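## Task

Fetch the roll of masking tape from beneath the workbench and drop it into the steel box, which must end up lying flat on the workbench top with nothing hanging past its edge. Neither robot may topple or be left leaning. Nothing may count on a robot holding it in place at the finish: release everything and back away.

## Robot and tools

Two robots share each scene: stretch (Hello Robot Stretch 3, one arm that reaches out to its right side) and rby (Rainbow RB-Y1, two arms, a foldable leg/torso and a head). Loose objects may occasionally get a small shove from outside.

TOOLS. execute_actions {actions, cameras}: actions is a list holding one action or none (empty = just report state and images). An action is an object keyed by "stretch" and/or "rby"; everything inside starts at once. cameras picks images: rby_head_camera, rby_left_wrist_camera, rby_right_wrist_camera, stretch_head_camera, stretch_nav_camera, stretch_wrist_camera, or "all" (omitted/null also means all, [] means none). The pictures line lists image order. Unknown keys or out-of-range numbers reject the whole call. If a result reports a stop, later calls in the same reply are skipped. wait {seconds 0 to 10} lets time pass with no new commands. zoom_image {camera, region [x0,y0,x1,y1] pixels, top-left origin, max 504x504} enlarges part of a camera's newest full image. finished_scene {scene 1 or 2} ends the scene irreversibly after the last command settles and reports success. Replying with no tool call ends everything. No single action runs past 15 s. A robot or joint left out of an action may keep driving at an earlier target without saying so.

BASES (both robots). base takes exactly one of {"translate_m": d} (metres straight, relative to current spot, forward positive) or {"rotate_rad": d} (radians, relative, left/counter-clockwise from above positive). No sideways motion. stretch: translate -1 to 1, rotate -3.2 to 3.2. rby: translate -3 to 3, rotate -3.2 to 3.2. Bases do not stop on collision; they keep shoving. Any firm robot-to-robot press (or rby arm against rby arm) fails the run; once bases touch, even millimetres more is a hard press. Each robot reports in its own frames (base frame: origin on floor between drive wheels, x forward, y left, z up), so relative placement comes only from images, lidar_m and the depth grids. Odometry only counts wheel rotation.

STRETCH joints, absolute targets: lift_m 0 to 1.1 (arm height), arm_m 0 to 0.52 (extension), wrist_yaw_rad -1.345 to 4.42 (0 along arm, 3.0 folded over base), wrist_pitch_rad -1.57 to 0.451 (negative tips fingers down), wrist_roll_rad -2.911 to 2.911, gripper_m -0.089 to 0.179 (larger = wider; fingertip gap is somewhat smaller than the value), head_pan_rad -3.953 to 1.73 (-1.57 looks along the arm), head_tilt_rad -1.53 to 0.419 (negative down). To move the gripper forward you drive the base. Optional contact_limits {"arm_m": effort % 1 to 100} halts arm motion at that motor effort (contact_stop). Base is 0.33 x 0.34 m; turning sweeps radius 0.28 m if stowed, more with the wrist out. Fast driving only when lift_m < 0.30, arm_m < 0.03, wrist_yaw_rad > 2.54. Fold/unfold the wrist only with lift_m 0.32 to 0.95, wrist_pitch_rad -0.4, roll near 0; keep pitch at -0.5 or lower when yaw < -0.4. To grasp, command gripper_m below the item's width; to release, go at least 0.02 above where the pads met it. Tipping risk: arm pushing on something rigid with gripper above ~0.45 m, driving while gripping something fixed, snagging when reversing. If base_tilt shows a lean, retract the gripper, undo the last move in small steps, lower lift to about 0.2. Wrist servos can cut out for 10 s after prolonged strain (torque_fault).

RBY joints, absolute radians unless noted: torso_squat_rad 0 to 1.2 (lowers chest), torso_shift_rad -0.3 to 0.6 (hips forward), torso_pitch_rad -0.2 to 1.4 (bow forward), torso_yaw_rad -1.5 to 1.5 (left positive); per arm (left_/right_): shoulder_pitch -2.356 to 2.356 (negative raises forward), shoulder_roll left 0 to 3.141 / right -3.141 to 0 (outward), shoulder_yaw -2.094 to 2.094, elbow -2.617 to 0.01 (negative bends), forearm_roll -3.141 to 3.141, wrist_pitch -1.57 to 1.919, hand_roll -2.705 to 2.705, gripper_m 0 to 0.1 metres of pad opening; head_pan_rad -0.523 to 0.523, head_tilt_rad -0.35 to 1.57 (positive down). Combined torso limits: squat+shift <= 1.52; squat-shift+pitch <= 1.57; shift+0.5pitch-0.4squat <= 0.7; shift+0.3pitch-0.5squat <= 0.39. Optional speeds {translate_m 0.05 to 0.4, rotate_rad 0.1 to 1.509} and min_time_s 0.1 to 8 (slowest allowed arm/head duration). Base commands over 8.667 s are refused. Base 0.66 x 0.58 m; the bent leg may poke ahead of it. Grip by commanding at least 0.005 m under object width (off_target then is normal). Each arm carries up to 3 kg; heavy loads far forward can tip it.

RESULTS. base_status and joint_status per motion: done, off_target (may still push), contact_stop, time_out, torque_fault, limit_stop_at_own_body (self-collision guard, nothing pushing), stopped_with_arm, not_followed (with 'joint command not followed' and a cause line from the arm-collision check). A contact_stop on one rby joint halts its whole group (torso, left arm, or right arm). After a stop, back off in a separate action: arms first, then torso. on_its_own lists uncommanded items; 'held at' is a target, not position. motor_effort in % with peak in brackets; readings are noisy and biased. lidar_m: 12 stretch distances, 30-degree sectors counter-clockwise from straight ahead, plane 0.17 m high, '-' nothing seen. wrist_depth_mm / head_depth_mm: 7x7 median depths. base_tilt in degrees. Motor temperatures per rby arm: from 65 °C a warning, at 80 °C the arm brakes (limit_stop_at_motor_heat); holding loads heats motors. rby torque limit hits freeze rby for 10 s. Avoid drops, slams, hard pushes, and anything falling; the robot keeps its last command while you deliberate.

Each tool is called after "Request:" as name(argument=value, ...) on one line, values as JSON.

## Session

Request:
execute_actions(actions=[], cameras=["rby_head_camera","stretch_nav_camera","stretch_head_camera","stretch_wrist_camera"])

Scene clock: 0.00 s.
Motor temperatures (°C, as the motors report them): left_arm=[29 33 32 35 38 38 35] | right_arm=[34 32 32 32 40 36 36]
stretch.base_odometry: x=+0.000 y=+0.000 heading=+0.000 (m, m, rad; stretch's odometry frame)
stretch.turned_by_wheels: +0.000 (rad since the last result)
stretch.turned_by_imu: +0.000 (rad since the last result)
stretch.base_tilt: forward=+0.4 right=+1.9 (deg)
stretch.lidar_m: 3.11 3.28 3.26 1.36 1.29 1.83 1.68 1.39 1.38 1.25 2.19 4.05
stretch.head_depth_mm: 1914 2696 3851 3909 - 3023 2093 / 1888 2659 - - - 3096 2102 / 1859 2823 - - - 3036 2141 / 1843 2767 - - - 3031 2151 / 1819 2675 - - - 3293 2195 / 1792 2654 - - - 3359 2238 / 1774 2608 3662 3624 3619 3439 2248
stretch.base_status: not commanded
stretch.joint_positions: lift_m=+0.436 arm_m=+0.002 wrist_yaw_rad=+2.857 wrist_pitch_rad=-0.632 wrist_roll_rad=+0.004 gripper_m=+0.037 head_pan_rad=-0.003 head_tilt_rad=-0.014
stretch.joint_status: not commanded
stretch.motor_effort: left_wheel=-1 right_wheel=-1 lift_m=+23 arm_m=+1 wrist_yaw_rad=-1 wrist_pitch_rad=+4 wrist_roll_rad=+0 gripper_m=+0 head_pan_rad=+0 head_tilt_rad=+2 (%)
stretch.hand_pose: x=+0.0329 y=+0.0375 z=+0.4037 quat_wxyz=(+0.314, +0.697, +0.122, +0.633) (m; stretch's base frame)
stretch.wrist_depth_mm: - - - - - - - / 808 892 919 948 - - - / 718 - 786 806 846 904 947 / 635 642 693 719 734 773 816 / 574 579 - 636 650 677 705 / 524 - - 571 584 598 631 / - - - 522 524 546 557
rby.base_odometry: x=+0.000 y=+0.000 heading=+0.000 (m, m, rad; rby's odometry frame)
rby.base_status: not commanded
rby.joint_positions: torso_squat_rad=+0.350 torso_shift_rad=+0.001 torso_pitch_rad=+0.001 torso_yaw_rad=+0.000 left_shoulder_pitch_rad=-0.039 left_shoulder_roll_rad=+0.015 left_shoulder_yaw_rad=+0.054 left_elbow_rad=-0.151 left_forearm_roll_rad=+0.026 left_wrist_pitch_rad=+0.001 left_hand_roll_rad=-0.026 left_gripper_m=+0.100 right_shoulder_pitch_rad=+0.002 right_shoulder_roll_rad=-0.001 right_shoulder_yaw_rad=-0.055 right_elbow_rad=-0.191 right_forearm_roll_rad=+0.001 right_wrist_pitch_rad=+0.049 right_hand_roll_rad=-0.027 right_gripper_m=+0.099 head_pan_rad=+0.000 head_tilt_rad=+0.400
rby.joint_status: not commanded
rby.chest: x=-0.2269 y=+0.0008 z=+1.2476 quat_wxyz=(+1.000, -0.001, +0.000, +0.000) (m; rby's base frame)
rby.left_hand: x=-0.1260 y=+0.2337 z=+0.5689 quat_wxyz=(+0.995, +0.008, -0.093, +0.020) (m; rby's base frame)
rby.right_hand: x=-0.1475 y=-0.2252 z=+0.5662 quat_wxyz=(+0.997, -0.002, -0.069, -0.041) (m; rby's base frame)
pictures: rby_head_camera, stretch_head_camera (sideways: a quarter turn clockwise sets it upright), stretch_nav_camera (sideways: a quarter turn counterclockwise sets it upright), stretch_wrist_camera
Images, in order (width x height): rby_head_camera 896x504, stretch_head_camera 896x504, stretch_nav_camera 672x504, stretch_wrist_camera 644x364.

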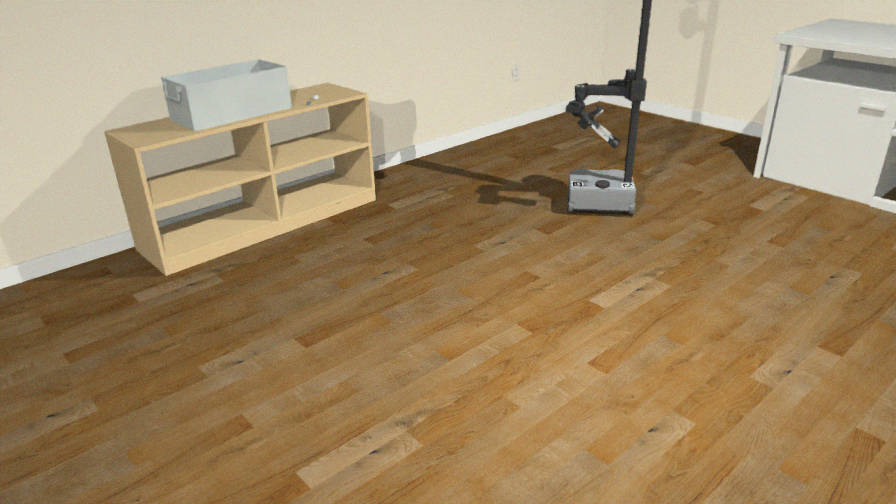

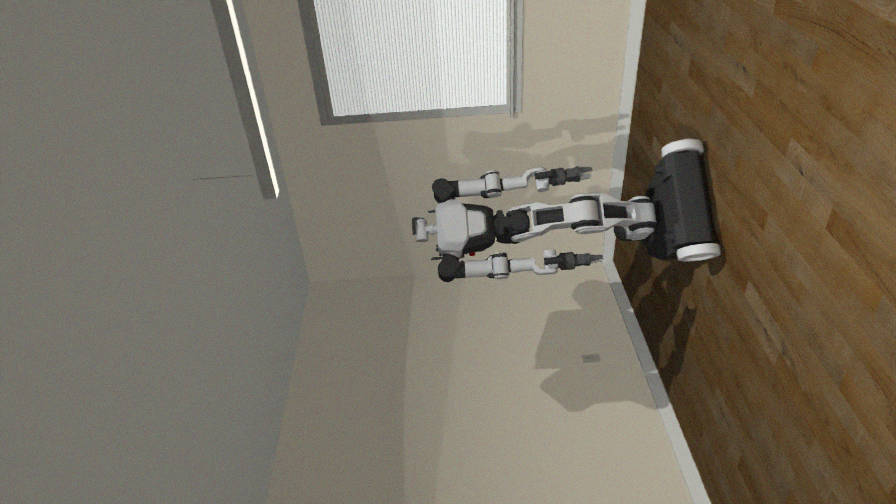

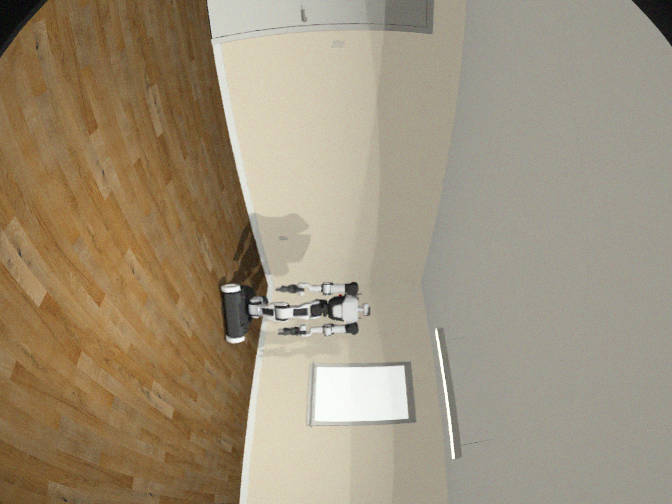

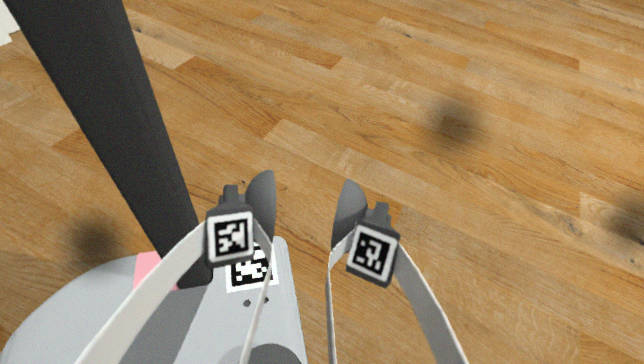

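Request:
execute_actions(actions=[{"stretch":{"base":{"rotate_rad":1.3},"joints":{"lift_m":0.26,"wrist_pitch_rad":-0.4,"wrist_yaw_rad":3.0,"head_tilt_rad":-0.5,"head_pan_rad":0.3}},"rby":{"base":{"translate_m":1.6}}}], cameras=["rby_head_camera","stretch_nav_camera","stretch_head_camera"])

Scene clock: 10.37 s.
Motor temperatures (°C, as the motors report them): left_arm=[29 33 32 35 38 38 35] | right_arm=[34 32 32 32 40 36 36]
stretch.base_odometry: x=+0.000 y=+0.000 heading=+1.300 (m, m, rad; stretch's odometry frame)
stretch.turned_by_wheels: +1.300 (rad since the last result)
stretch.turned_by_imu: +1.308 (rad since the last result)
stretch.base_tilt: forward=+0.3 right=+1.8 (deg)
stretch.lidar_m: 2.32 1.19 1.13 1.86 1.48 1.38 1.26 1.67 3.95 1.55 3.49 3.27
stretch.head_depth_mm: 2785 2959 3172 2686 1970 1537 1275 / 2973 3204 3439 2719 1987 1556 1281 / 2910 3222 2336 2474 1998 1565 1297 / 2544 2734 2245 2245 2001 1562 1297 / 2255 2430 1849 1981 2020 1588 1307 / 2034 2155 1701 1543 1577 1585 1306 / 1833 1946 1734 1390 1394 1474 1313
stretch.base_status: done
stretch.joint_positions: lift_m=+0.260 arm_m=+0.002 wrist_yaw_rad=+2.997 wrist_pitch_rad=-0.422 wrist_roll_rad=+0.004 gripper_m=+0.037 head_pan_rad=+0.293 head_tilt_rad=-0.494
stretch.joint_status: all done
stretch.motor_effort: left_wheel=-3(7) right_wheel=+2(9) lift_m=+17(18) arm_m=-1(0) wrist_yaw_rad=+3(4) wrist_pitch_rad=+7(7) wrist_roll_rad=+0(0) gripper_m=+0(0) head_pan_rad=+3(22) head_tilt_rad=-2(23) (%)
stretch.hand_pose: x=+0.0110 y=+0.0744 z=+0.2721 quat_wxyz=(+0.198, +0.701, +0.098, +0.678) (m; stretch's base frame)
stretch.wrist_depth_mm: - - - - - - 889 / 819 - 993 - - - 992 / 647 665 742 796 834 900 966 / 551 565 626 640 671 703 751 / 479 501 - 545 563 576 603 / - - - 456 461 490 506 / - - - 402 406 419 438
rby.base_odometry: x=+1.600 y=+0.001 heading=+0.001 (m, m, rad; rby's odometry frame)
rby.base_status: done
rby.joint_positions: torso_squat_rad=+0.350 torso_shift_rad=+0.001 torso_pitch_rad=+0.001 torso_yaw_rad=+0.000 left_shoulder_pitch_rad=-0.039 left_shoulder_roll_rad=+0.015 left_shoulder_yaw_rad=+0.054 left_elbow_rad=-0.151 left_forearm_roll_rad=+0.026 left_wrist_pitch_rad=+0.001 left_hand_roll_rad=-0.026 left_gripper_m=+0.100 right_shoulder_pitch_rad=+0.002 right_shoulder_roll_rad=-0.001 right_shoulder_yaw_rad=-0.055 right_elbow_rad=-0.191 right_forearm_roll_rad=+0.001 right_wrist_pitch_rad=+0.049 right_hand_roll_rad=-0.027 right_gripper_m=+0.099 head_pan_rad=+0.000 head_tilt_rad=+0.400
rby.joint_status: not commanded
rby.chest: x=-0.2269 y=+0.0008 z=+1.2476 quat_wxyz=(+1.000, -0.001, +0.001, +0.000) (m; rby's base frame)
rby.left_hand: x=-0.1259 y=+0.2337 z=+0.5689 quat_wxyz=(+0.995, +0.008, -0.093, +0.020) (m; rby's base frame)
rby.right_hand: x=-0.1475 y=-0.2252 z=+0.5662 quat_wxyz=(+0.997, -0.002, -0.069, -0.041) (m; rby's base frame)
pictures: rby_head_camera, stretch_head_camera (sideways: a quarter turn clockwise sets it upright), stretch_nav_camera (sideways: a quarter turn counterclockwise sets it upright)
Images, in order (width x height): rby_head_camera 896x504, stretch_head_camera 896x504, stretch_nav_camera 672x504.

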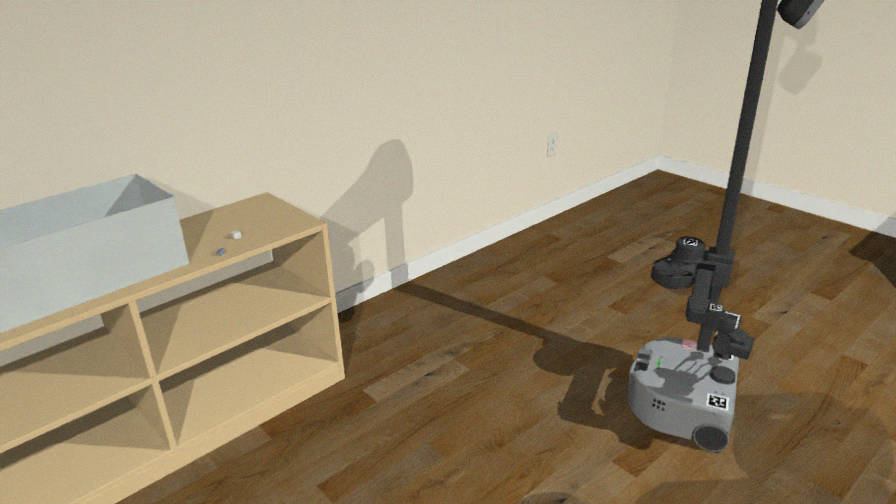

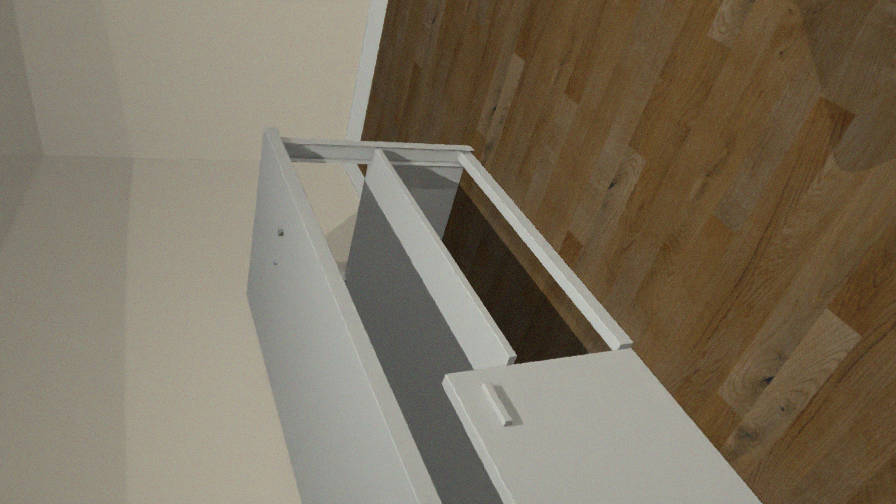

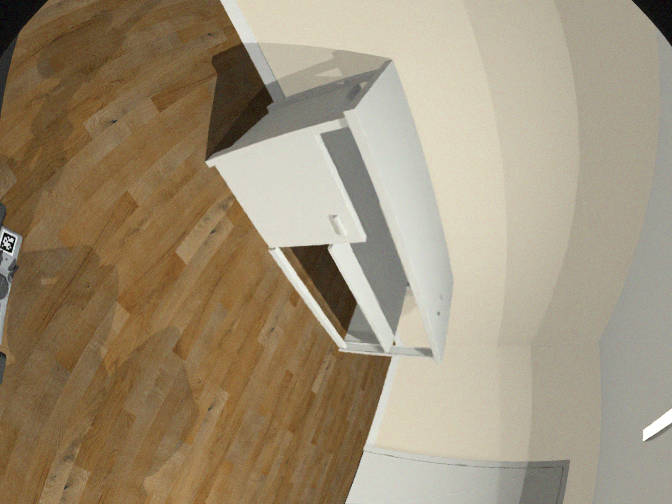

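Request:
execute_actions(actions=[{"stretch":{"base":{"translate_m":1.0}},"rby":{"base":{"rotate_rad":0.75}}}], cameras=["rby_head_camera"])

Request:
execute_actions(actions=[{"stretch":{"base":{"translate_m":1.0}}}], cameras=[])

Request:
execute_actions(actions=[{"stretch":{"base":{"rotate_rad":2.81},"joints":{"head_pan_rad":-1.57,"head_tilt_rad":-0.9}}}], cameras=["stretch_nav_camera","stretch_head_camera"])

Scene clock: 21.83 s.
Motor temperatures (°C, as the motors report them): left_arm=[29 33 32 35 38 38 35] | right_arm=[34 32 32 32 40 36 36]
stretch.base_odometry: x=+0.268 y=+0.963 heading=+1.300 (m, m, rad; stretch's odometry frame)
stretch.turned_by_wheels: +0.000 (rad since the last result)
stretch.turned_by_imu: -0.002 (rad since the last result)
stretch.base_tilt: forward=+0.4 right=+1.9 (deg)
stretch.lidar_m: 1.33 1.46 0.70 0.71 0.86 2.29 2.23 2.60 1.78 3.79 2.54 2.34
stretch.head_depth_mm: 1997 2143 2319 2478 1972 1546 1279 / 2111 2294 2512 2575 1962 1561 1289 / 2203 2407 2576 2378 1714 1568 1291 / 1983 2140 2205 1595 1471 1562 1288 / 1762 1876 1894 1101 1372 1529 1282 / 1586 1669 1676 1040 1273 1144 1297 / 1426 1506 1551 1057 861 1079 1239
stretch.base_status: done
stretch.joint_positions: lift_m=+0.260 arm_m=+0.002 wrist_yaw_rad=+2.998 wrist_pitch_rad=-0.421 wrist_roll_rad=+0.004 gripper_m=+0.037 head_pan_rad=+0.293 head_tilt_rad=-0.495
stretch.joint_status: not commanded
stretch.motor_effort: left_wheel=-2(6) right_wheel=+2(10) lift_m=+17(17) arm_m=+0(0) wrist_yaw_rad=+3(3) wrist_pitch_rad=+7(7) wrist_roll_rad=+0(0) gripper_m=-1(1) head_pan_rad=+3(2) head_tilt_rad=-2(3) (%)
stretch.hand_pose: x=+0.0109 y=+0.0745 z=+0.2723 quat_wxyz=(+0.198, +0.701, +0.098, +0.678) (m; stretch's base frame)
stretch.wrist_depth_mm: - - 789 736 680 - - / 842 - 855 811 754 - - / 659 675 757 782 787 902 968 / 544 557 617 649 661 697 704 / 477 503 - 543 555 580 603 / - - - 454 462 489 507 / - - - 399 407 423 442
rby.base_odometry: x=+1.600 y=+0.001 heading=+0.751 (m, m, rad; rby's odometry frame)
rby.base_status: done
rby.joint_positions: torso_squat_rad=+0.350 torso_shift_rad=+0.001 torso_pitch_rad=+0.001 torso_yaw_rad=+0.000 left_shoulder_pitch_rad=-0.039 left_shoulder_roll_rad=+0.015 left_shoulder_yaw_rad=+0.054 left_elbow_rad=-0.151 left_forearm_roll_rad=+0.026 left_wrist_pitch_rad=+0.001 left_hand_roll_rad=-0.026 left_gripper_m=+0.100 right_shoulder_pitch_rad=+0.002 right_shoulder_roll_rad=-0.001 right_shoulder_yaw_rad=-0.055 right_elbow_rad=-0.191 right_forearm_roll_rad=+0.001 right_wrist_pitch_rad=+0.049 right_hand_roll_rad=-0.027 right_gripper_m=+0.099 head_pan_rad=+0.000 head_tilt_rad=+0.400
rby.joint_status: not commanded
rby.chest: x=-0.2269 y=+0.0008 z=+1.2476 quat_wxyz=(+1.000, -0.001, +0.001, +0.000) (m; rby's base frame)
rby.left_hand: x=-0.1259 y=+0.2337 z=+0.5689 quat_wxyz=(+0.995, +0.008, -0.093, +0.020) (m; rby's base frame)
rby.right_hand: x=-0.1475 y=-0.2252 z=+0.5662 quat_wxyz=(+0.997, -0.002, -0.069, -0.041) (m; rby's base frame)
pictures: rby_head_camera
Images, in order (width x height): rby_head_camera 896x504.

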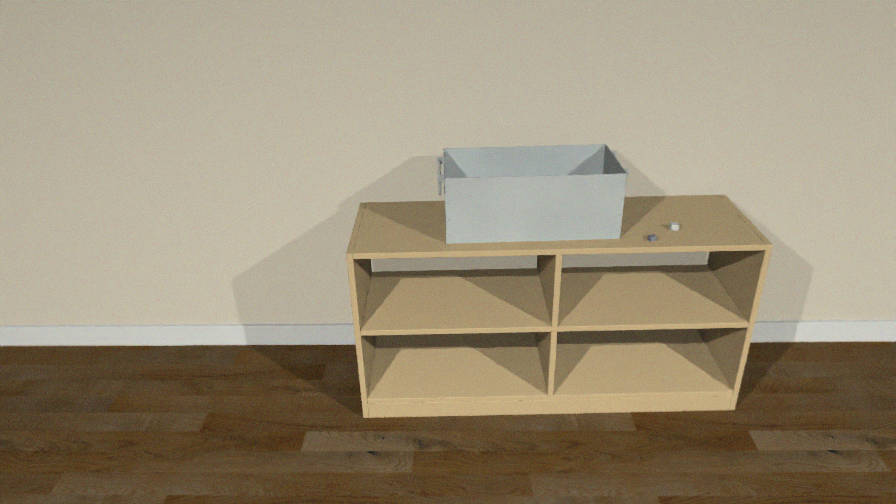

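Scene clock: 26.77 s.
Motor temperatures (°C, as the motors report them): left_arm=[29 33 32 35 38 38 35] | right_arm=[34 32 32 32 40 36 36]
stretch.base_odometry: x=+0.536 y=+1.927 heading=+1.300 (m, m, rad; stretch's odometry frame)
stretch.turned_by_wheels: +0.000 (rad since the last result)
stretch.turned_by_imu: -0.003 (rad since the last result)
stretch.base_tilt: forward=+0.5 right=+1.9 (deg)
stretch.lidar_m: 1.48 0.36 0.78 0.97 0.92 0.90 3.24 2.39 2.38 2.34 1.55 1.46
stretch.head_depth_mm: 1224 1314 1437 1548 1685 1547 1284 / 1311 1400 1530 1680 1817 1566 1285 / 1380 1508 1652 1809 1921 1564 1292 / 1418 1522 1658 1819 1899 1577 1194 / 1254 1341 1445 1547 1686 1579 484 / 1128 1197 1273 1353 1459 588 483 / 1018 1072 1137 1210 1283 591 486
stretch.base_status: done
stretch.joint_positions: lift_m=+0.260 arm_m=+0.002 wrist_yaw_rad=+2.998 wrist_pitch_rad=-0.421 wrist_roll_rad=+0.004 gripper_m=+0.037 head_pan_rad=+0.293 head_tilt_rad=-0.495
stretch.joint_status: not commanded
stretch.motor_effort: left_wheel=-2(5) right_wheel=+1(10) lift_m=+17(17) arm_m=+0(0) wrist_yaw_rad=+2(3) wrist_pitch_rad=+6(7) wrist_roll_rad=+0(0) gripper_m=+0(0) head_pan_rad=+3(3) head_tilt_rad=-2(2) (%)
stretch.hand_pose: x=+0.0109 y=+0.0746 z=+0.2723 quat_wxyz=(+0.198, +0.701, +0.098, +0.678) (m; stretch's base frame)
stretch.wrist_depth_mm: 815 - - 981 898 827 555 / 793 - 983 996 971 870 506 / 589 670 752 784 831 808 473 / 548 546 616 637 667 660 388 / 482 505 - 489 554 561 398 / - - - 456 454 441 377 / - - - 399 406 423 431
rby.base_odometry: x=+1.600 y=+0.001 heading=+0.751 (m, m, rad; rby's odometry frame)
rby.base_status: not commanded
rby.joint_positions: torso_squat_rad=+0.350 torso_shift_rad=+0.001 torso_pitch_rad=+0.001 torso_yaw_rad=+0.000 left_shoulder_pitch_rad=-0.039 left_shoulder_roll_rad=+0.015 left_shoulder_yaw_rad=+0.054 left_elbow_rad=-0.151 left_forearm_roll_rad=+0.026 left_wrist_pitch_rad=+0.001 left_hand_roll_rad=-0.026 left_gripper_m=+0.100 right_shoulder_pitch_rad=+0.002 right_shoulder_roll_rad=-0.001 right_shoulder_yaw_rad=-0.055 right_elbow_rad=-0.191 right_forearm_roll_rad=+0.001 right_wrist_pitch_rad=+0.049 right_hand_roll_rad=-0.027 right_gripper_m=+0.099 head_pan_rad=+0.000 head_tilt_rad=+0.400
rby.joint_status: not commanded
rby.chest: x=-0.2269 y=+0.0008 z=+1.2476 quat_wxyz=(+1.000, -0.001, +0.001, +0.000) (m; rby's base frame)
rby.left_hand: x=-0.1259 y=+0.2337 z=+0.5689 quat_wxyz=(+0.995, +0.008, -0.093, +0.020) (m; rby's base frame)
rby.right_hand: x=-0.1475 y=-0.2252 z=+0.5662 quat_wxyz=(+0.997, -0.002, -0.069, -0.041) (m; rby's base frame)
pictures: none
No camera images: the call's "cameras" was empty. Leave "cameras" out to get every camera's image.

Scene clock: 29.63 s.
Motor temperatures (°C, as the motors report them): left_arm=[29 33 32 35 38 38 35] | right_arm=[34 32 32 32 40 36 36]
stretch.base_odometry: x=+0.536 y=+1.927 heading=-2.174 (m, m, rad; stretch's odometry frame)
stretch.turned_by_wheels: +2.810 (rad since the last result)
stretch.turned_by_imu: +2.823 (rad since the last result)
stretch.base_tilt: forward=+0.4 right=+1.9 (deg)
stretch.lidar_m: 1.48 3.24 2.38 4.56 1.94 1.46 1.46 0.36 0.42 0.95 1.01 0.91
stretch.head_depth_mm: 881 959 719 600 514 806 1084 / 881 904 721 601 513 835 1094 / 879 897 720 597 512 836 1113 / 877 901 718 598 514 835 1115 / 874 899 718 599 514 834 1092 / 874 898 719 599 515 832 1092 / 871 901 720 600 514 831 1094
stretch.base_status: done
stretch.joint_positions: lift_m=+0.260 arm_m=+0.002 wrist_yaw_rad=+2.998 wrist_pitch_rad=-0.421 wrist_roll_rad=+0.004 gripper_m=+0.037 head_pan_rad=-1.563 head_tilt_rad=-0.889
stretch.joint_status: all done
stretch.motor_effort: left_wheel=-3(7) right_wheel=+2(10) lift_m=+17(16) arm_m=-1(0) wrist_yaw_rad=+3(3) wrist_pitch_rad=+7(7) wrist_roll_rad=+0(0) gripper_m=+0(0) head_pan_rad=-2(37) head_tilt_rad=-4(22) (%)
stretch.hand_pose: x=+0.0109 y=+0.0745 z=+0.2723 quat_wxyz=(+0.198, +0.701, +0.098, +0.678) (m; stretch's base frame)
stretch.wrist_depth_mm: - - - - - - - / 846 - 977 - - - - / 668 669 742 775 840 918 978 / 550 558 628 642 666 709 745 / 483 506 - 545 554 577 607 / - - - 456 459 488 511 / - - - 401 404 423 439
rby.base_odometry: x=+1.600 y=+0.001 heading=+0.751 (m, m, rad; rby's odometry frame)
rby.base_status: not commanded
rby.joint_positions: torso_squat_rad=+0.350 torso_shift_rad=+0.001 torso_pitch_rad=+0.001 torso_yaw_rad=+0.000 left_shoulder_pitch_rad=-0.039 left_shoulder_roll_rad=+0.015 left_shoulder_yaw_rad=+0.054 left_elbow_rad=-0.151 left_forearm_roll_rad=+0.026 left_wrist_pitch_rad=+0.001 left_hand_roll_rad=-0.026 left_gripper_m=+0.100 right_shoulder_pitch_rad=+0.002 right_shoulder_roll_rad=-0.001 right_shoulder_yaw_rad=-0.055 right_elbow_rad=-0.191 right_forearm_roll_rad=+0.001 right_wrist_pitch_rad=+0.049 right_hand_roll_rad=-0.027 right_gripper_m=+0.099 head_pan_rad=+0.000 head_tilt_rad=+0.400
rby.joint_status: not commanded
rby.chest: x=-0.2269 y=+0.0008 z=+1.2476 quat_wxyz=(+1.000, -0.001, +0.001, +0.000) (m; rby's base frame)
rby.left_hand: x=-0.1259 y=+0.2337 z=+0.5689 quat_wxyz=(+0.995, +0.008, -0.093, +0.020) (m; rby's base frame)
rby.right_hand: x=-0.1475 y=-0.2252 z=+0.5662 quat_wxyz=(+0.997, -0.002, -0.069, -0.041) (m; rby's base frame)
pictures: stretch_head_camera (sideways: a quarter turn clockwise sets it upright), stretch_nav_camera (sideways: a quarter turn counterclockwise sets it upright)
Images, in order (width x height): stretch_head_camera 896x504, stretch_nav_camera 672x504.

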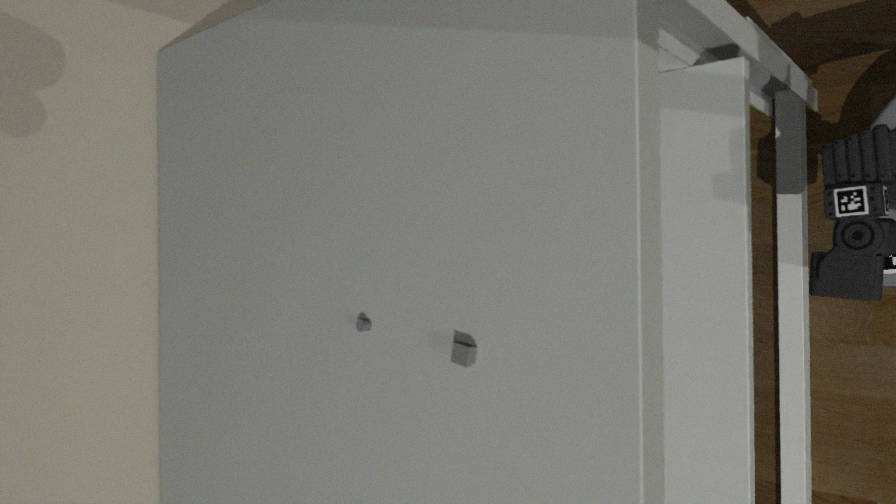

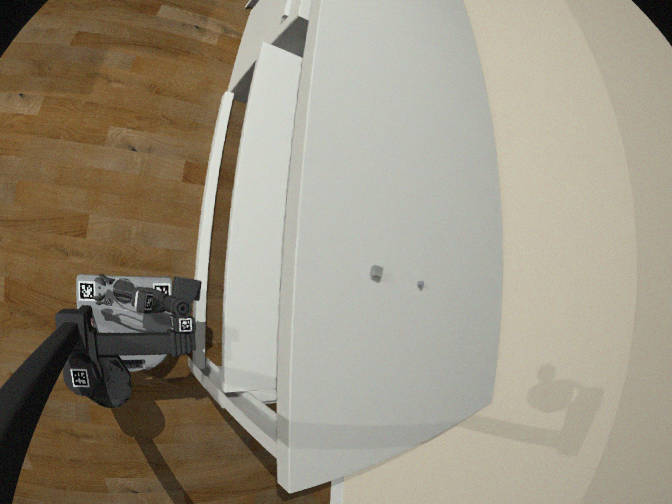

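Request:
execute_actions(actions=[{"stretch":{"joints":{"lift_m":0.34}},"rby":{"base":{"rotate_rad":-0.24},"joints":{"torso_squat_rad":0.3,"left_shoulder_pitch_rad":-0.65,"left_elbow_rad":-1.35,"left_wrist_pitch_rad":1.9,"left_shoulder_roll_rad":0.25,"left_forearm_roll_rad":0.25,"left_hand_roll_rad":1.65,"left_shoulder_yaw_rad":0,"right_shoulder_pitch_rad":-0.99,"right_elbow_rad":-0.715,"right_wrist_pitch_rad":1.71,"right_shoulder_roll_rad":-0.35,"right_forearm_roll_rad":-0.35,"right_hand_roll_rad":1.6,"right_shoulder_yaw_rad":0}}}], cameras=[])

Request:
execute_actions(actions=[{"stretch":{"joints":{"wrist_yaw_rad":1.7,"gripper_m":0.15}},"rby":{"base":{"translate_m":1.0}}}], cameras=[])

Request:
execute_actions(actions=[{"stretch":{"joints":{"lift_m":0.2,"wrist_pitch_rad":-0.2}},"rby":{"base":{"rotate_rad":0.255},"joints":{"head_tilt_rad":1.0}}}], cameras=[])

Request:
execute_actions(actions=[{"stretch":{"base":{"translate_m":0.2},"joints":{"wrist_yaw_rad":0.0}}}], cameras=["rby_head_camera","stretch_wrist_camera"])

Scene clock: 44.17 s.
Motor temperatures (°C, as the motors report them): left_arm=[29 33 32 35 38 38 35] | right_arm=[34 32 32 32 40 36 36]
stretch.base_odometry: x=+0.536 y=+1.927 heading=-2.174 (m, m, rad; stretch's odometry frame)
stretch.turned_by_wheels: +0.000 (rad since the last result)
stretch.turned_by_imu: +0.001 (rad since the last result)
stretch.base_tilt: forward=+0.4 right=+1.8 (deg)
stretch.lidar_m: 1.48 3.26 2.45 4.58 1.95 1.46 1.46 0.36 0.42 0.95 1.01 0.90
stretch.head_depth_mm: 880 958 720 599 513 805 1092 / 881 899 720 599 514 833 1098 / 879 898 720 600 513 832 1109 / 878 898 718 598 514 833 1127 / 874 901 718 599 513 832 1100 / 876 901 719 599 514 831 1099 / 872 899 721 600 512 832 1099
stretch.base_status: not commanded
stretch.joint_positions: lift_m=+0.340 arm_m=+0.002 wrist_yaw_rad=+2.998 wrist_pitch_rad=-0.421 wrist_roll_rad=+0.004 gripper_m=+0.037 head_pan_rad=-1.563 head_tilt_rad=-0.889
stretch.joint_status: all done
stretch.motor_effort: left_wheel=-2(3) right_wheel=+3(2) lift_m=+29(29) arm_m=+0(0) wrist_yaw_rad=+2(4) wrist_pitch_rad=+7(7) wrist_roll_rad=+0(0) gripper_m=+0(0) head_pan_rad=-3(3) head_tilt_rad=-4(5) (%)
stretch.hand_pose: x=+0.0109 y=+0.0745 z=+0.3516 quat_wxyz=(+0.198, +0.701, +0.098, +0.678) (m; stretch's base frame)
stretch.wrist_depth_mm: - - - - - - - / - - - - - - - / 785 807 897 941 - - - / 659 664 759 769 794 855 914 / 564 588 - 627 671 702 729 / 495 519 - 551 566 587 618 / - - - 493 488 506 523
rby.base_odometry: x=+1.600 y=+0.001 heading=+0.511 (m, m, rad; rby's odometry frame)
rby.base_status: done
rby.joint_positions: torso_squat_rad=+0.300 torso_shift_rad=+0.001 torso_pitch_rad=+0.001 torso_yaw_rad=+0.000 left_shoulder_pitch_rad=-0.650 left_shoulder_roll_rad=+0.250 left_shoulder_yaw_rad=+0.000 left_elbow_rad=-1.350 left_forearm_roll_rad=+0.250 left_wrist_pitch_rad=+1.900 left_hand_roll_rad=+1.650 left_gripper_m=+0.100 right_shoulder_pitch_rad=-0.990 right_shoulder_roll_rad=-0.350 right_shoulder_yaw_rad=-0.001 right_elbow_rad=-0.715 right_forearm_roll_rad=-0.350 right_wrist_pitch_rad=+1.710 right_hand_roll_rad=+1.600 right_gripper_m=+0.099 head_pan_rad=+0.000 head_tilt_rad=+0.400
rby.joint_status: all done
rby.chest: x=-0.2270 y=+0.0009 z=+1.2587 quat_wxyz=(+1.000, -0.001, +0.000, +0.000) (m; rby's base frame)
rby.left_hand: x=+0.2258 y=+0.2345 z=+0.9822 quat_wxyz=(+0.735, -0.014, -0.035, +0.676) (m; rby's base frame)
rby.right_hand: x=+0.2756 y=-0.2626 z=+0.9939 quat_wxyz=(+0.681, +0.003, +0.006, +0.733) (m; rby's base frame)
pictures: none
No camera images: the call's "cameras" was empty. Leave "cameras" out to get every camera's image.

Scene clock: 48.23 s.
Motor temperatures (°C, as the motors report them): left_arm=[29 33 32 35 38 38 35] | right_arm=[34 32 32 32 40 36 36]
stretch.base_odometry: x=+0.536 y=+1.927 heading=-2.174 (m, m, rad; stretch's odometry frame)
stretch.turned_by_wheels: +0.000 (rad since the last result)
stretch.turned_by_imu: +0.001 (rad since the last result)
stretch.base_tilt: forward=+0.4 right=+1.9 (deg)
stretch.lidar_m: 1.49 2.82 2.77 4.58 1.95 1.46 1.46 0.36 0.42 0.95 1.01 0.91
stretch.head_depth_mm: 882 957 719 602 514 805 1084 / 878 897 720 597 514 833 1097 / 879 897 720 597 513 836 - / 876 898 718 599 514 834 1125 / 879 901 716 599 514 831 1108 / 877 900 718 599 512 834 1091 / 876 898 721 598 513 836 1095
stretch.base_status: not commanded
stretch.joint_positions: lift_m=+0.340 arm_m=+0.002 wrist_yaw_rad=+1.703 wrist_pitch_rad=-0.421 wrist_roll_rad=+0.004 gripper_m=+0.150 head_pan_rad=-1.563 head_tilt_rad=-0.889
stretch.joint_status: all done
stretch.motor_effort: left_wheel=-3(3) right_wheel=+3(3) lift_m=+29(29) arm_m=+0(0) wrist_yaw_rad=-4(4) wrist_pitch_rad=+7(7) wrist_roll_rad=+0(0) gripper_m=+1(85) head_pan_rad=-4(2) head_tilt_rad=-4(5) (%)
stretch.hand_pose: x=+0.2007 y=-0.1177 z=+0.3516 quat_wxyz=(+0.566, +0.618, -0.345, +0.422) (m; stretch's base frame)
stretch.wrist_depth_mm: - - - - - 653 295 / - - - - - 712 252 / 801 834 884 924 959 770 726 / 659 706 727 763 784 826 788 / 558 589 598 633 650 714 732 / 483 506 526 550 554 604 612 / 434 450 461 477 482 499 539
rby.base_odometry: x=+2.472 y=+0.491 heading=+0.513 (m, m, rad; rby's odometry frame)
rby.base_status: done
rby.joint_positions: torso_squat_rad=+0.300 torso_shift_rad=+0.001 torso_pitch_rad=+0.001 torso_yaw_rad=+0.000 left_shoulder_pitch_rad=-0.650 left_shoulder_roll_rad=+0.250 left_shoulder_yaw_rad=+0.000 left_elbow_rad=-1.350 left_forearm_roll_rad=+0.250 left_wrist_pitch_rad=+1.900 left_hand_roll_rad=+1.650 left_gripper_m=+0.100 right_shoulder_pitch_rad=-0.990 right_shoulder_roll_rad=-0.350 right_shoulder_yaw_rad=+0.000 right_elbow_rad=-0.715 right_forearm_roll_rad=-0.350 right_wrist_pitch_rad=+1.710 right_hand_roll_rad=+1.600 right_gripper_m=+0.099 head_pan_rad=+0.000 head_tilt_rad=+0.400
rby.joint_status: not commanded
rby.chest: x=-0.2269 y=+0.0009 z=+1.2587 quat_wxyz=(+1.000, -0.001, +0.000, +0.000) (m; rby's base frame)
rby.left_hand: x=+0.2258 y=+0.2345 z=+0.9821 quat_wxyz=(+0.735, -0.014, -0.035, +0.676) (m; rby's base frame)
rby.right_hand: x=+0.2755 y=-0.2626 z=+0.9938 quat_wxyz=(+0.681, +0.003, +0.006, +0.733) (m; rby's base frame)
pictures: none
No camera images: the call's "cameras" was empty. Leave "cameras" out to get every camera's image.

Scene clock: 50.33 s.
Motor temperatures (°C, as the motors report them): left_arm=[29 33 32 35 38 38 35] | right_arm=[34 32 32 32 40 36 36]
stretch.base_odometry: x=+0.536 y=+1.927 heading=-2.174 (m, m, rad; stretch's odometry frame)
stretch.turned_by_wheels: +0.000 (rad since the last result)
stretch.turned_by_imu: +0.001 (rad since the last result)
stretch.base_tilt: forward=+0.4 right=+1.9 (deg)
stretch.lidar_m: 1.49 2.73 2.68 4.57 1.95 1.46 1.46 0.36 0.42 0.95 1.01 0.91
stretch.head_depth_mm: 883 958 718 600 514 805 1091 / 879 900 719 600 514 835 1098 / 882 902 721 598 513 835 1114 / 877 898 718 601 513 835 1110 / 875 900 719 598 513 832 1107 / 869 900 721 599 514 835 1097 / 875 903 718 598 512 833 1104
stretch.base_status: not commanded
stretch.joint_positions: lift_m=+0.200 arm_m=+0.002 wrist_yaw_rad=+1.703 wrist_pitch_rad=-0.224 wrist_roll_rad=+0.004 gripper_m=+0.150 head_pan_rad=-1.563 head_tilt_rad=-0.889
stretch.joint_status: all done
stretch.motor_effort: left_wheel=-3(3) right_wheel=+3(3) lift_m=+16(25) arm_m=+0(1) wrist_yaw_rad=-4(4) wrist_pitch_rad=+8(9) wrist_roll_rad=+1(0) gripper_m=-1(0) head_pan_rad=-3(3) head_tilt_rad=-4(4) (%)
stretch.hand_pose: x=+0.2210 y=-0.1150 z=+0.2587 quat_wxyz=(+0.522, +0.581, -0.404, +0.476) (m; stretch's base frame)
stretch.wrist_depth_mm: - - - - - 645 611 / - - - - - 681 639 / 840 886 974 - - 718 681 / 623 697 707 787 784 779 720 / 514 527 557 588 625 689 714 / 411 439 456 481 500 541 560 / 361 376 385 403 414 393 455
rby.base_odometry: x=+2.472 y=+0.491 heading=+0.767 (m, m, rad; rby's odometry frame)
rby.base_status: done
rby.joint_positions: torso_squat_rad=+0.300 torso_shift_rad=+0.001 torso_pitch_rad=+0.001 torso_yaw_rad=+0.000 left_shoulder_pitch_rad=-0.650 left_shoulder_roll_rad=+0.250 left_shoulder_yaw_rad=+0.000 left_elbow_rad=-1.350 left_forearm_roll_rad=+0.250 left_wrist_pitch_rad=+1.900 left_hand_roll_rad=+1.650 left_gripper_m=+0.100 right_shoulder_pitch_rad=-0.990 right_shoulder_roll_rad=-0.350 right_shoulder_yaw_rad=+0.000 right_elbow_rad=-0.715 right_forearm_roll_rad=-0.350 right_wrist_pitch_rad=+1.710 right_hand_roll_rad=+1.600 right_gripper_m=+0.099 head_pan_rad=+0.000 head_tilt_rad=+1.000
rby.joint_status: all done
rby.chest: x=-0.2269 y=+0.0008 z=+1.2587 quat_wxyz=(+1.000, -0.001, +0.000, +0.000) (m; rby's base frame)
rby.left_hand: x=+0.2258 y=+0.2345 z=+0.9821 quat_wxyz=(+0.735, -0.014, -0.035, +0.676) (m; rby's base frame)
rby.right_hand: x=+0.2755 y=-0.2626 z=+0.9938 quat_wxyz=(+0.681, +0.003, +0.006, +0.733) (m; rby's base frame)
pictures: none
No camera images: the call's "cameras" was empty. Leave "cameras" out to get every camera's image.

Scene clock: 53.53 s.
Motor temperatures (°C, as the motors report them): left_arm=[29 33 32 35 38 38 35] | right_arm=[34 32 32 32 40 36 36]
stretch.base_odometry: x=+0.422 y=+1.762 heading=-2.174 (m, m, rad; stretch's odometry frame)
stretch.turned_by_wheels: +0.000 (rad since the last result)
stretch.turned_by_imu: +0.000 (rad since the last result)
stretch.base_tilt: forward=+0.4 right=+1.9 (deg)
stretch.lidar_m: 2.99 2.68 2.55 4.87 2.22 1.68 1.66 0.52 0.73 0.96 0.87 0.73
stretch.head_depth_mm: 895 898 722 600 514 862 1104 / 894 900 719 599 514 863 1101 / 891 902 720 597 513 864 1114 / 890 901 721 599 513 851 1108 / 887 901 718 599 513 849 1103 / 886 899 718 598 513 850 1093 / 883 902 719 598 513 848 1099
stretch.base_status: done
stretch.joint_positions: lift_m=+0.200 arm_m=+0.002 wrist_yaw_rad=+0.003 wrist_pitch_rad=-0.223 wrist_roll_rad=+0.004 gripper_m=+0.150 head_pan_rad=-1.563 head_tilt_rad=-0.889
stretch.joint_status: all done
stretch.motor_effort: left_wheel=-3(4) right_wheel=+2(8) lift_m=+16(16) arm_m=+0(0) wrist_yaw_rad=-4(5) wrist_pitch_rad=+7(7) wrist_roll_rad=+0(0) gripper_m=-1(0) head_pan_rad=-4(3) head_tilt_rad=-5(5) (%)
stretch.hand_pose: x=-0.0208 y=-0.3917 z=+0.2588 quat_wxyz=(+0.702, +0.080, -0.704, -0.078) (m; stretch's base frame)
stretch.wrist_depth_mm: 691 690 675 659 651 640 570 / 736 733 721 712 692 672 617 / 755 789 788 760 738 723 609 / 640 700 714 769 787 772 593 / 518 529 563 592 629 702 568 / 409 434 457 478 501 540 526 / 361 373 385 402 417 437 460
rby.base_odometry: x=+2.472 y=+0.491 heading=+0.767 (m, m, rad; rby's odometry frame)
rby.base_status: not commanded
rby.joint_positions: torso_squat_rad=+0.300 torso_shift_rad=+0.001 torso_pitch_rad=+0.001 torso_yaw_rad=+0.000 left_shoulder_pitch_rad=-0.650 left_shoulder_roll_rad=+0.250 left_shoulder_yaw_rad=+0.000 left_elbow_rad=-1.350 left_forearm_roll_rad=+0.250 left_wrist_pitch_rad=+1.900 left_hand_roll_rad=+1.650 left_gripper_m=+0.100 right_shoulder_pitch_rad=-0.990 right_shoulder_roll_rad=-0.350 right_shoulder_yaw_rad=+0.000 right_elbow_rad=-0.715 right_forearm_roll_rad=-0.350 right_wrist_pitch_rad=+1.710 right_hand_roll_rad=+1.600 right_gripper_m=+0.099 head_pan_rad=+0.000 head_tilt_rad=+1.000
rby.joint_status: not commanded
rby.chest: x=-0.2269 y=+0.0008 z=+1.2587 quat_wxyz=(+1.000, -0.001, +0.000, +0.000) (m; rby's base frame)
rby.left_hand: x=+0.2258 y=+0.2345 z=+0.9821 quat_wxyz=(+0.735, -0.014, -0.035, +0.676) (m; rby's base frame)
rby.right_hand: x=+0.2755 y=-0.2626 z=+0.9938 quat_wxyz=(+0.681, +0.003, +0.006, +0.733) (m; rby's base frame)
pictures: rby_head_camera, stretch_wrist_camera
Images, in order (width x height): rby_head_camera 896x504, stretch_wrist_camera 644x364.

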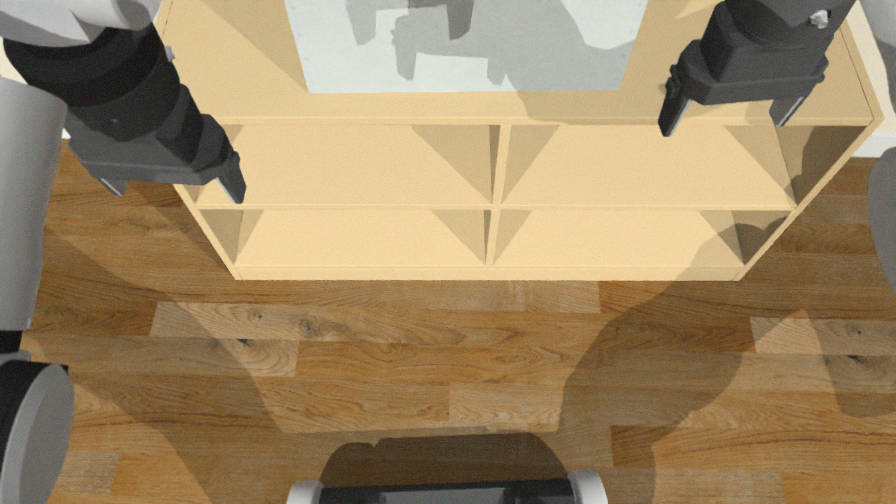

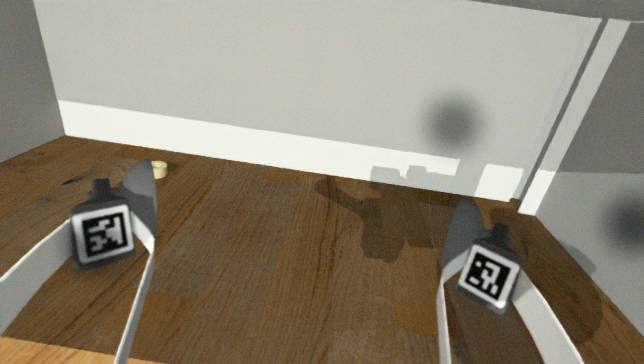

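Request:
execute_actions(actions=[{"stretch":{"base":{"translate_m":0.36},"joints":{"arm_m":0.3,"lift_m":0.08}},"rby":{"base":{"translate_m":0.38},"joints":{"left_shoulder_pitch_rad":-0.52,"left_elbow_rad":-1.52,"left_shoulder_roll_rad":0.24,"left_hand_roll_rad":1.72,"right_shoulder_roll_rad":-0.40,"right_forearm_roll_rad":-0.38,"right_hand_roll_rad":1.57,"right_shoulder_pitch_rad":-0.95,"right_wrist_pitch_rad":1.67}}}], cameras=["rby_head_camera","stretch_wrist_camera","rby_left_wrist_camera","rby_right_wrist_camera"])

Scene clock: 66.93 s.
Motor temperatures (°C, as the motors report them): left_arm=[30 33 32 35 38 38 35] | right_arm=[34 32 32 33 40 36 36]
stretch.base_odometry: x=+0.218 y=+1.466 heading=-2.174 (m, m, rad; stretch's odometry frame)
stretch.turned_by_wheels: +0.000 (rad since the last result)
stretch.turned_by_imu: +0.000 (rad since the last result)
stretch.base_tilt: forward=+0.3 right=+1.9 (deg)
stretch.lidar_m: 2.64 2.69 2.56 4.82 2.70 2.04 2.00 0.86 1.01 0.93 0.45 0.51
stretch.head_depth_mm: 914 896 718 600 530 878 1105 / 911 899 721 599 529 886 1106 / 910 899 719 599 526 865 1120 / 907 900 720 600 524 863 1114 / 908 899 718 600 525 865 1105 / 906 896 718 599 525 865 1108 / 903 897 721 599 524 858 1108
stretch.base_status: done
stretch.joint_positions: lift_m=+0.080 arm_m=+0.300 wrist_yaw_rad=+0.002 wrist_pitch_rad=-0.223 wrist_roll_rad=+0.004 gripper_m=+0.150 head_pan_rad=-1.563 head_tilt_rad=-0.889
stretch.joint_status: all done
stretch.motor_effort: left_wheel=-2(3) right_wheel=+2(8) lift_m=+16(16) arm_m=+3(3) wrist_yaw_rad=-2(3) wrist_pitch_rad=+7(7) wrist_roll_rad=+0(0) gripper_m=+0(1) head_pan_rad=-3(3) head_tilt_rad=-4(5) (%)
stretch.hand_pose: x=-0.0211 y=-0.6891 z=+0.1389 quat_wxyz=(+0.702, +0.079, -0.704, -0.079) (m; stretch's base frame)
stretch.wrist_depth_mm: 325 414 413 408 397 387 378 / 331 438 444 437 422 414 405 / 341 472 474 465 453 441 432 / 354 444 466 486 489 482 470 / 325 345 363 375 409 453 467 / 266 282 297 312 329 351 362 / 235 245 251 263 273 282 304
rby.base_odometry: x=+2.745 y=+0.755 heading=+0.767 (m, m, rad; rby's odometry frame)
rby.base_status: done
rby.joint_positions: torso_squat_rad=+0.300 torso_shift_rad=+0.001 torso_pitch_rad=+0.001 torso_yaw_rad=+0.000 left_shoulder_pitch_rad=-0.520 left_shoulder_roll_rad=+0.240 left_shoulder_yaw_rad=+0.000 left_elbow_rad=-1.520 left_forearm_roll_rad=+0.250 left_wrist_pitch_rad=+1.900 left_hand_roll_rad=+1.720 left_gripper_m=+0.100 right_shoulder_pitch_rad=-0.950 right_shoulder_roll_rad=-0.400 right_shoulder_yaw_rad=+0.000 right_elbow_rad=-0.715 right_forearm_roll_rad=-0.380 right_wrist_pitch_rad=+1.670 right_hand_roll_rad=+1.570 right_gripper_m=+0.099 head_pan_rad=+0.000 head_tilt_rad=+1.000
rby.joint_status: all done
rby.chest: x=-0.2269 y=+0.0008 z=+1.2587 quat_wxyz=(+1.000, -0.001, +0.000, +0.000) (m; rby's base frame)
rby.left_hand: x=+0.2040 y=+0.2359 z=+0.9708 quat_wxyz=(+0.712, -0.036, -0.042, +0.700) (m; rby's base frame)
rby.right_hand: x=+0.2733 y=-0.2918 z=+0.9835 quat_wxyz=(+0.709, -0.001, +0.000, +0.705) (m; rby's base frame)
pictures: rby_head_camera, rby_left_wrist_camera, rby_right_wrist_camera, stretch_wrist_camera
Images, in order (width x height): rby_head_camera 896x504, rby_left_wrist_camera 644x364, rby_right_wrist_camera 644x364, stretch_wrist_camera 644x364.

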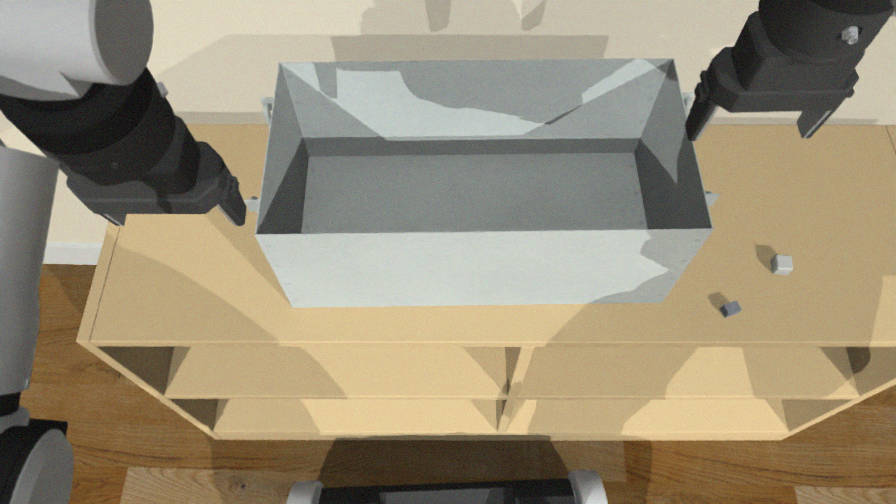

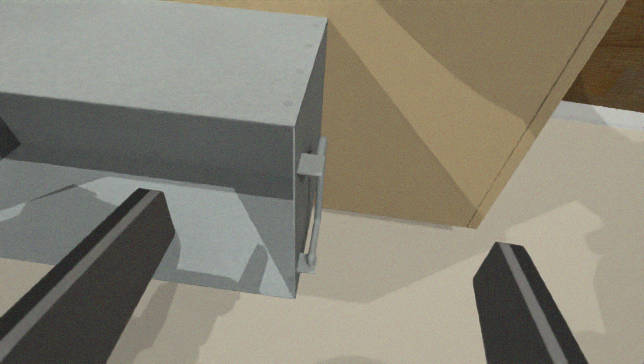

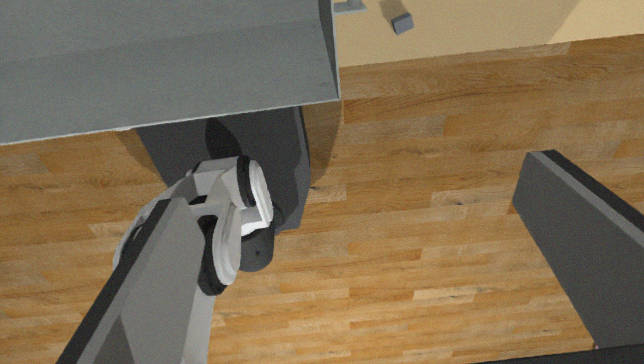

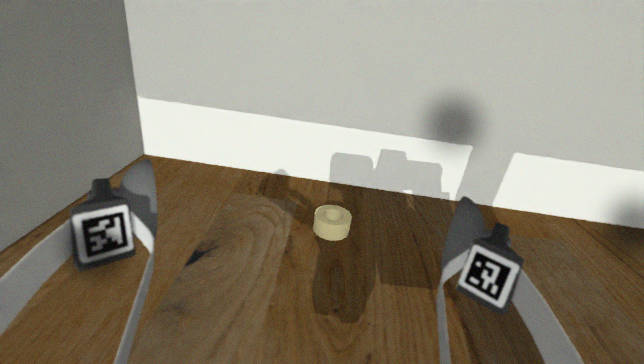

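Request:
execute_actions(actions=[{"stretch":{"base":{"translate_m":-0.01},"joints":{"arm_m":0.43,"lift_m":0.0,"wrist_pitch_rad":-0.36}},"rby":{"joints":{"torso_squat_rad":0.58,"torso_shift_rad":0.19,"left_shoulder_roll_rad":0.21}}}], cameras=["stretch_wrist_camera","rby_left_wrist_camera","rby_right_wrist_camera"])

Scene clock: 76.23 s.
Motor temperatures (°C, as the motors report them): left_arm=[30 33 32 35 38 38 35] | right_arm=[34 32 32 33 39 36 36]
stretch.base_odometry: x=+0.224 y=+1.474 heading=-2.174 (m, m, rad; stretch's odometry frame)
stretch.turned_by_wheels: +0.000 (rad since the last result)
stretch.turned_by_imu: +0.001 (rad since the last result)
stretch.base_tilt: forward=+0.4 right=+2.0 (deg)
stretch.lidar_m: 2.64 2.70 2.57 4.81 - 2.03 1.99 0.84 1.01 0.96 0.46 0.50
stretch.head_depth_mm: 913 901 719 600 529 881 1106 / 912 900 720 598 527 881 1107 / 911 899 720 599 525 863 1113 / 905 898 720 600 524 863 1112 / 907 898 719 599 524 865 1100 / 907 899 718 597 524 866 1105 / 902 899 718 600 524 851 1103
stretch.base_status: done
stretch.joint_positions: lift_m=+0.002 arm_m=+0.430 wrist_yaw_rad=+0.002 wrist_pitch_rad=-0.373 wrist_roll_rad=+0.004 gripper_m=+0.150 head_pan_rad=-1.563 head_tilt_rad=-0.889
stretch.joint_status: all done
joint sent to its limit — the command would take stretch.lift_m past its lower limit, so that joint was sent only as far as its limit.
stretch.motor_effort: left_wheel=-2(6) right_wheel=+2(4) lift_m=+16(15) arm_m=+4(3) wrist_yaw_rad=-2(2) wrist_pitch_rad=+4(6) wrist_roll_rad=+0(0) gripper_m=+0(2) head_pan_rad=-2(3) head_tilt_rad=-5(4) (%)
stretch.hand_pose: x=-0.0211 y=-0.8044 z=+0.0253 quat_wxyz=(+0.694, +0.132, -0.696, -0.131) (m; stretch's base frame)
stretch.wrist_depth_mm: 307 303 294 290 282 275 266 / 307 323 323 315 308 299 291 / 242 255 273 292 316 318 320 / 199 213 217 215 241 261 279 / - 173 180 189 198 217 220 / 143 148 155 161 168 178 183 / 127 131 135 140 145 148 157
rby.base_odometry: x=+2.745 y=+0.755 heading=+0.767 (m, m, rad; rby's odometry frame)
rby.base_status: not commanded
rby.joint_positions: torso_squat_rad=+0.580 torso_shift_rad=+0.190 torso_pitch_rad=+0.001 torso_yaw_rad=+0.000 left_shoulder_pitch_rad=-0.520 left_shoulder_roll_rad=+0.210 left_shoulder_yaw_rad=+0.000 left_elbow_rad=-1.520 left_forearm_roll_rad=+0.250 left_wrist_pitch_rad=+1.900 left_hand_roll_rad=+1.720 left_gripper_m=+0.100 right_shoulder_pitch_rad=-0.950 right_shoulder_roll_rad=-0.400 right_shoulder_yaw_rad=+0.000 right_elbow_rad=-0.715 right_forearm_roll_rad=-0.380 right_wrist_pitch_rad=+1.670 right_hand_roll_rad=+1.570 right_gripper_m=+0.099 head_pan_rad=+0.000 head_tilt_rad=+1.000
rby.joint_status: all done
rby.chest: x=-0.1171 y=+0.0008 z=+1.1649 quat_wxyz=(+1.000, -0.001, +0.000, +0.000) (m; rby's base frame)
rby.left_hand: x=+0.3121 y=+0.2201 z=+0.8747 quat_wxyz=(+0.716, -0.043, -0.031, +0.696) (m; rby's base frame)
rby.right_hand: x=+0.3831 y=-0.2919 z=+0.8898 quat_wxyz=(+0.709, -0.001, +0.000, +0.705) (m; rby's base frame)
pictures: rby_left_wrist_camera, rby_right_wrist_camera, stretch_wrist_camera
Images, in order (width x height): rby_left_wrist_camera 644x364, rby_right_wrist_camera 644x364, stretch_wrist_camera 644x364.

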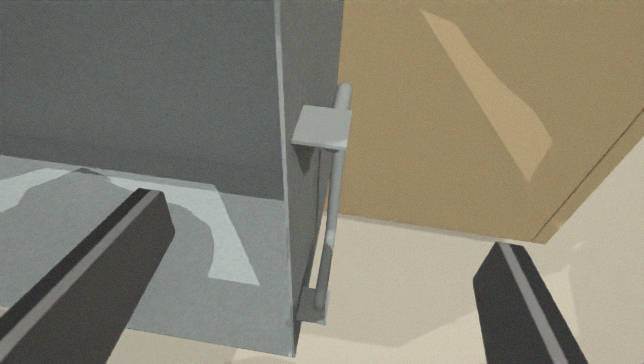

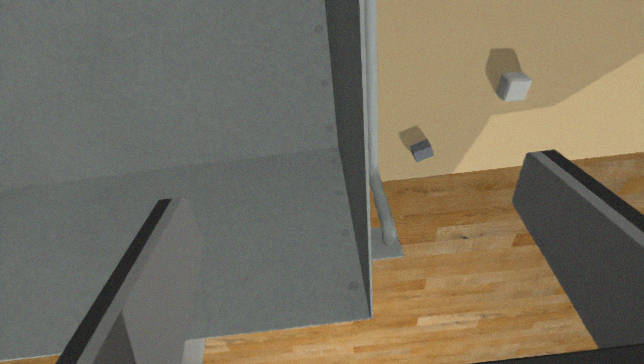

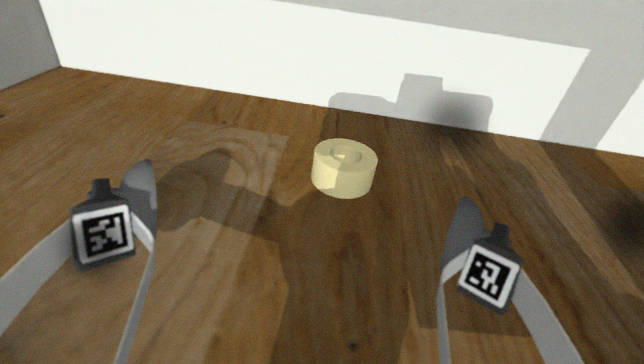

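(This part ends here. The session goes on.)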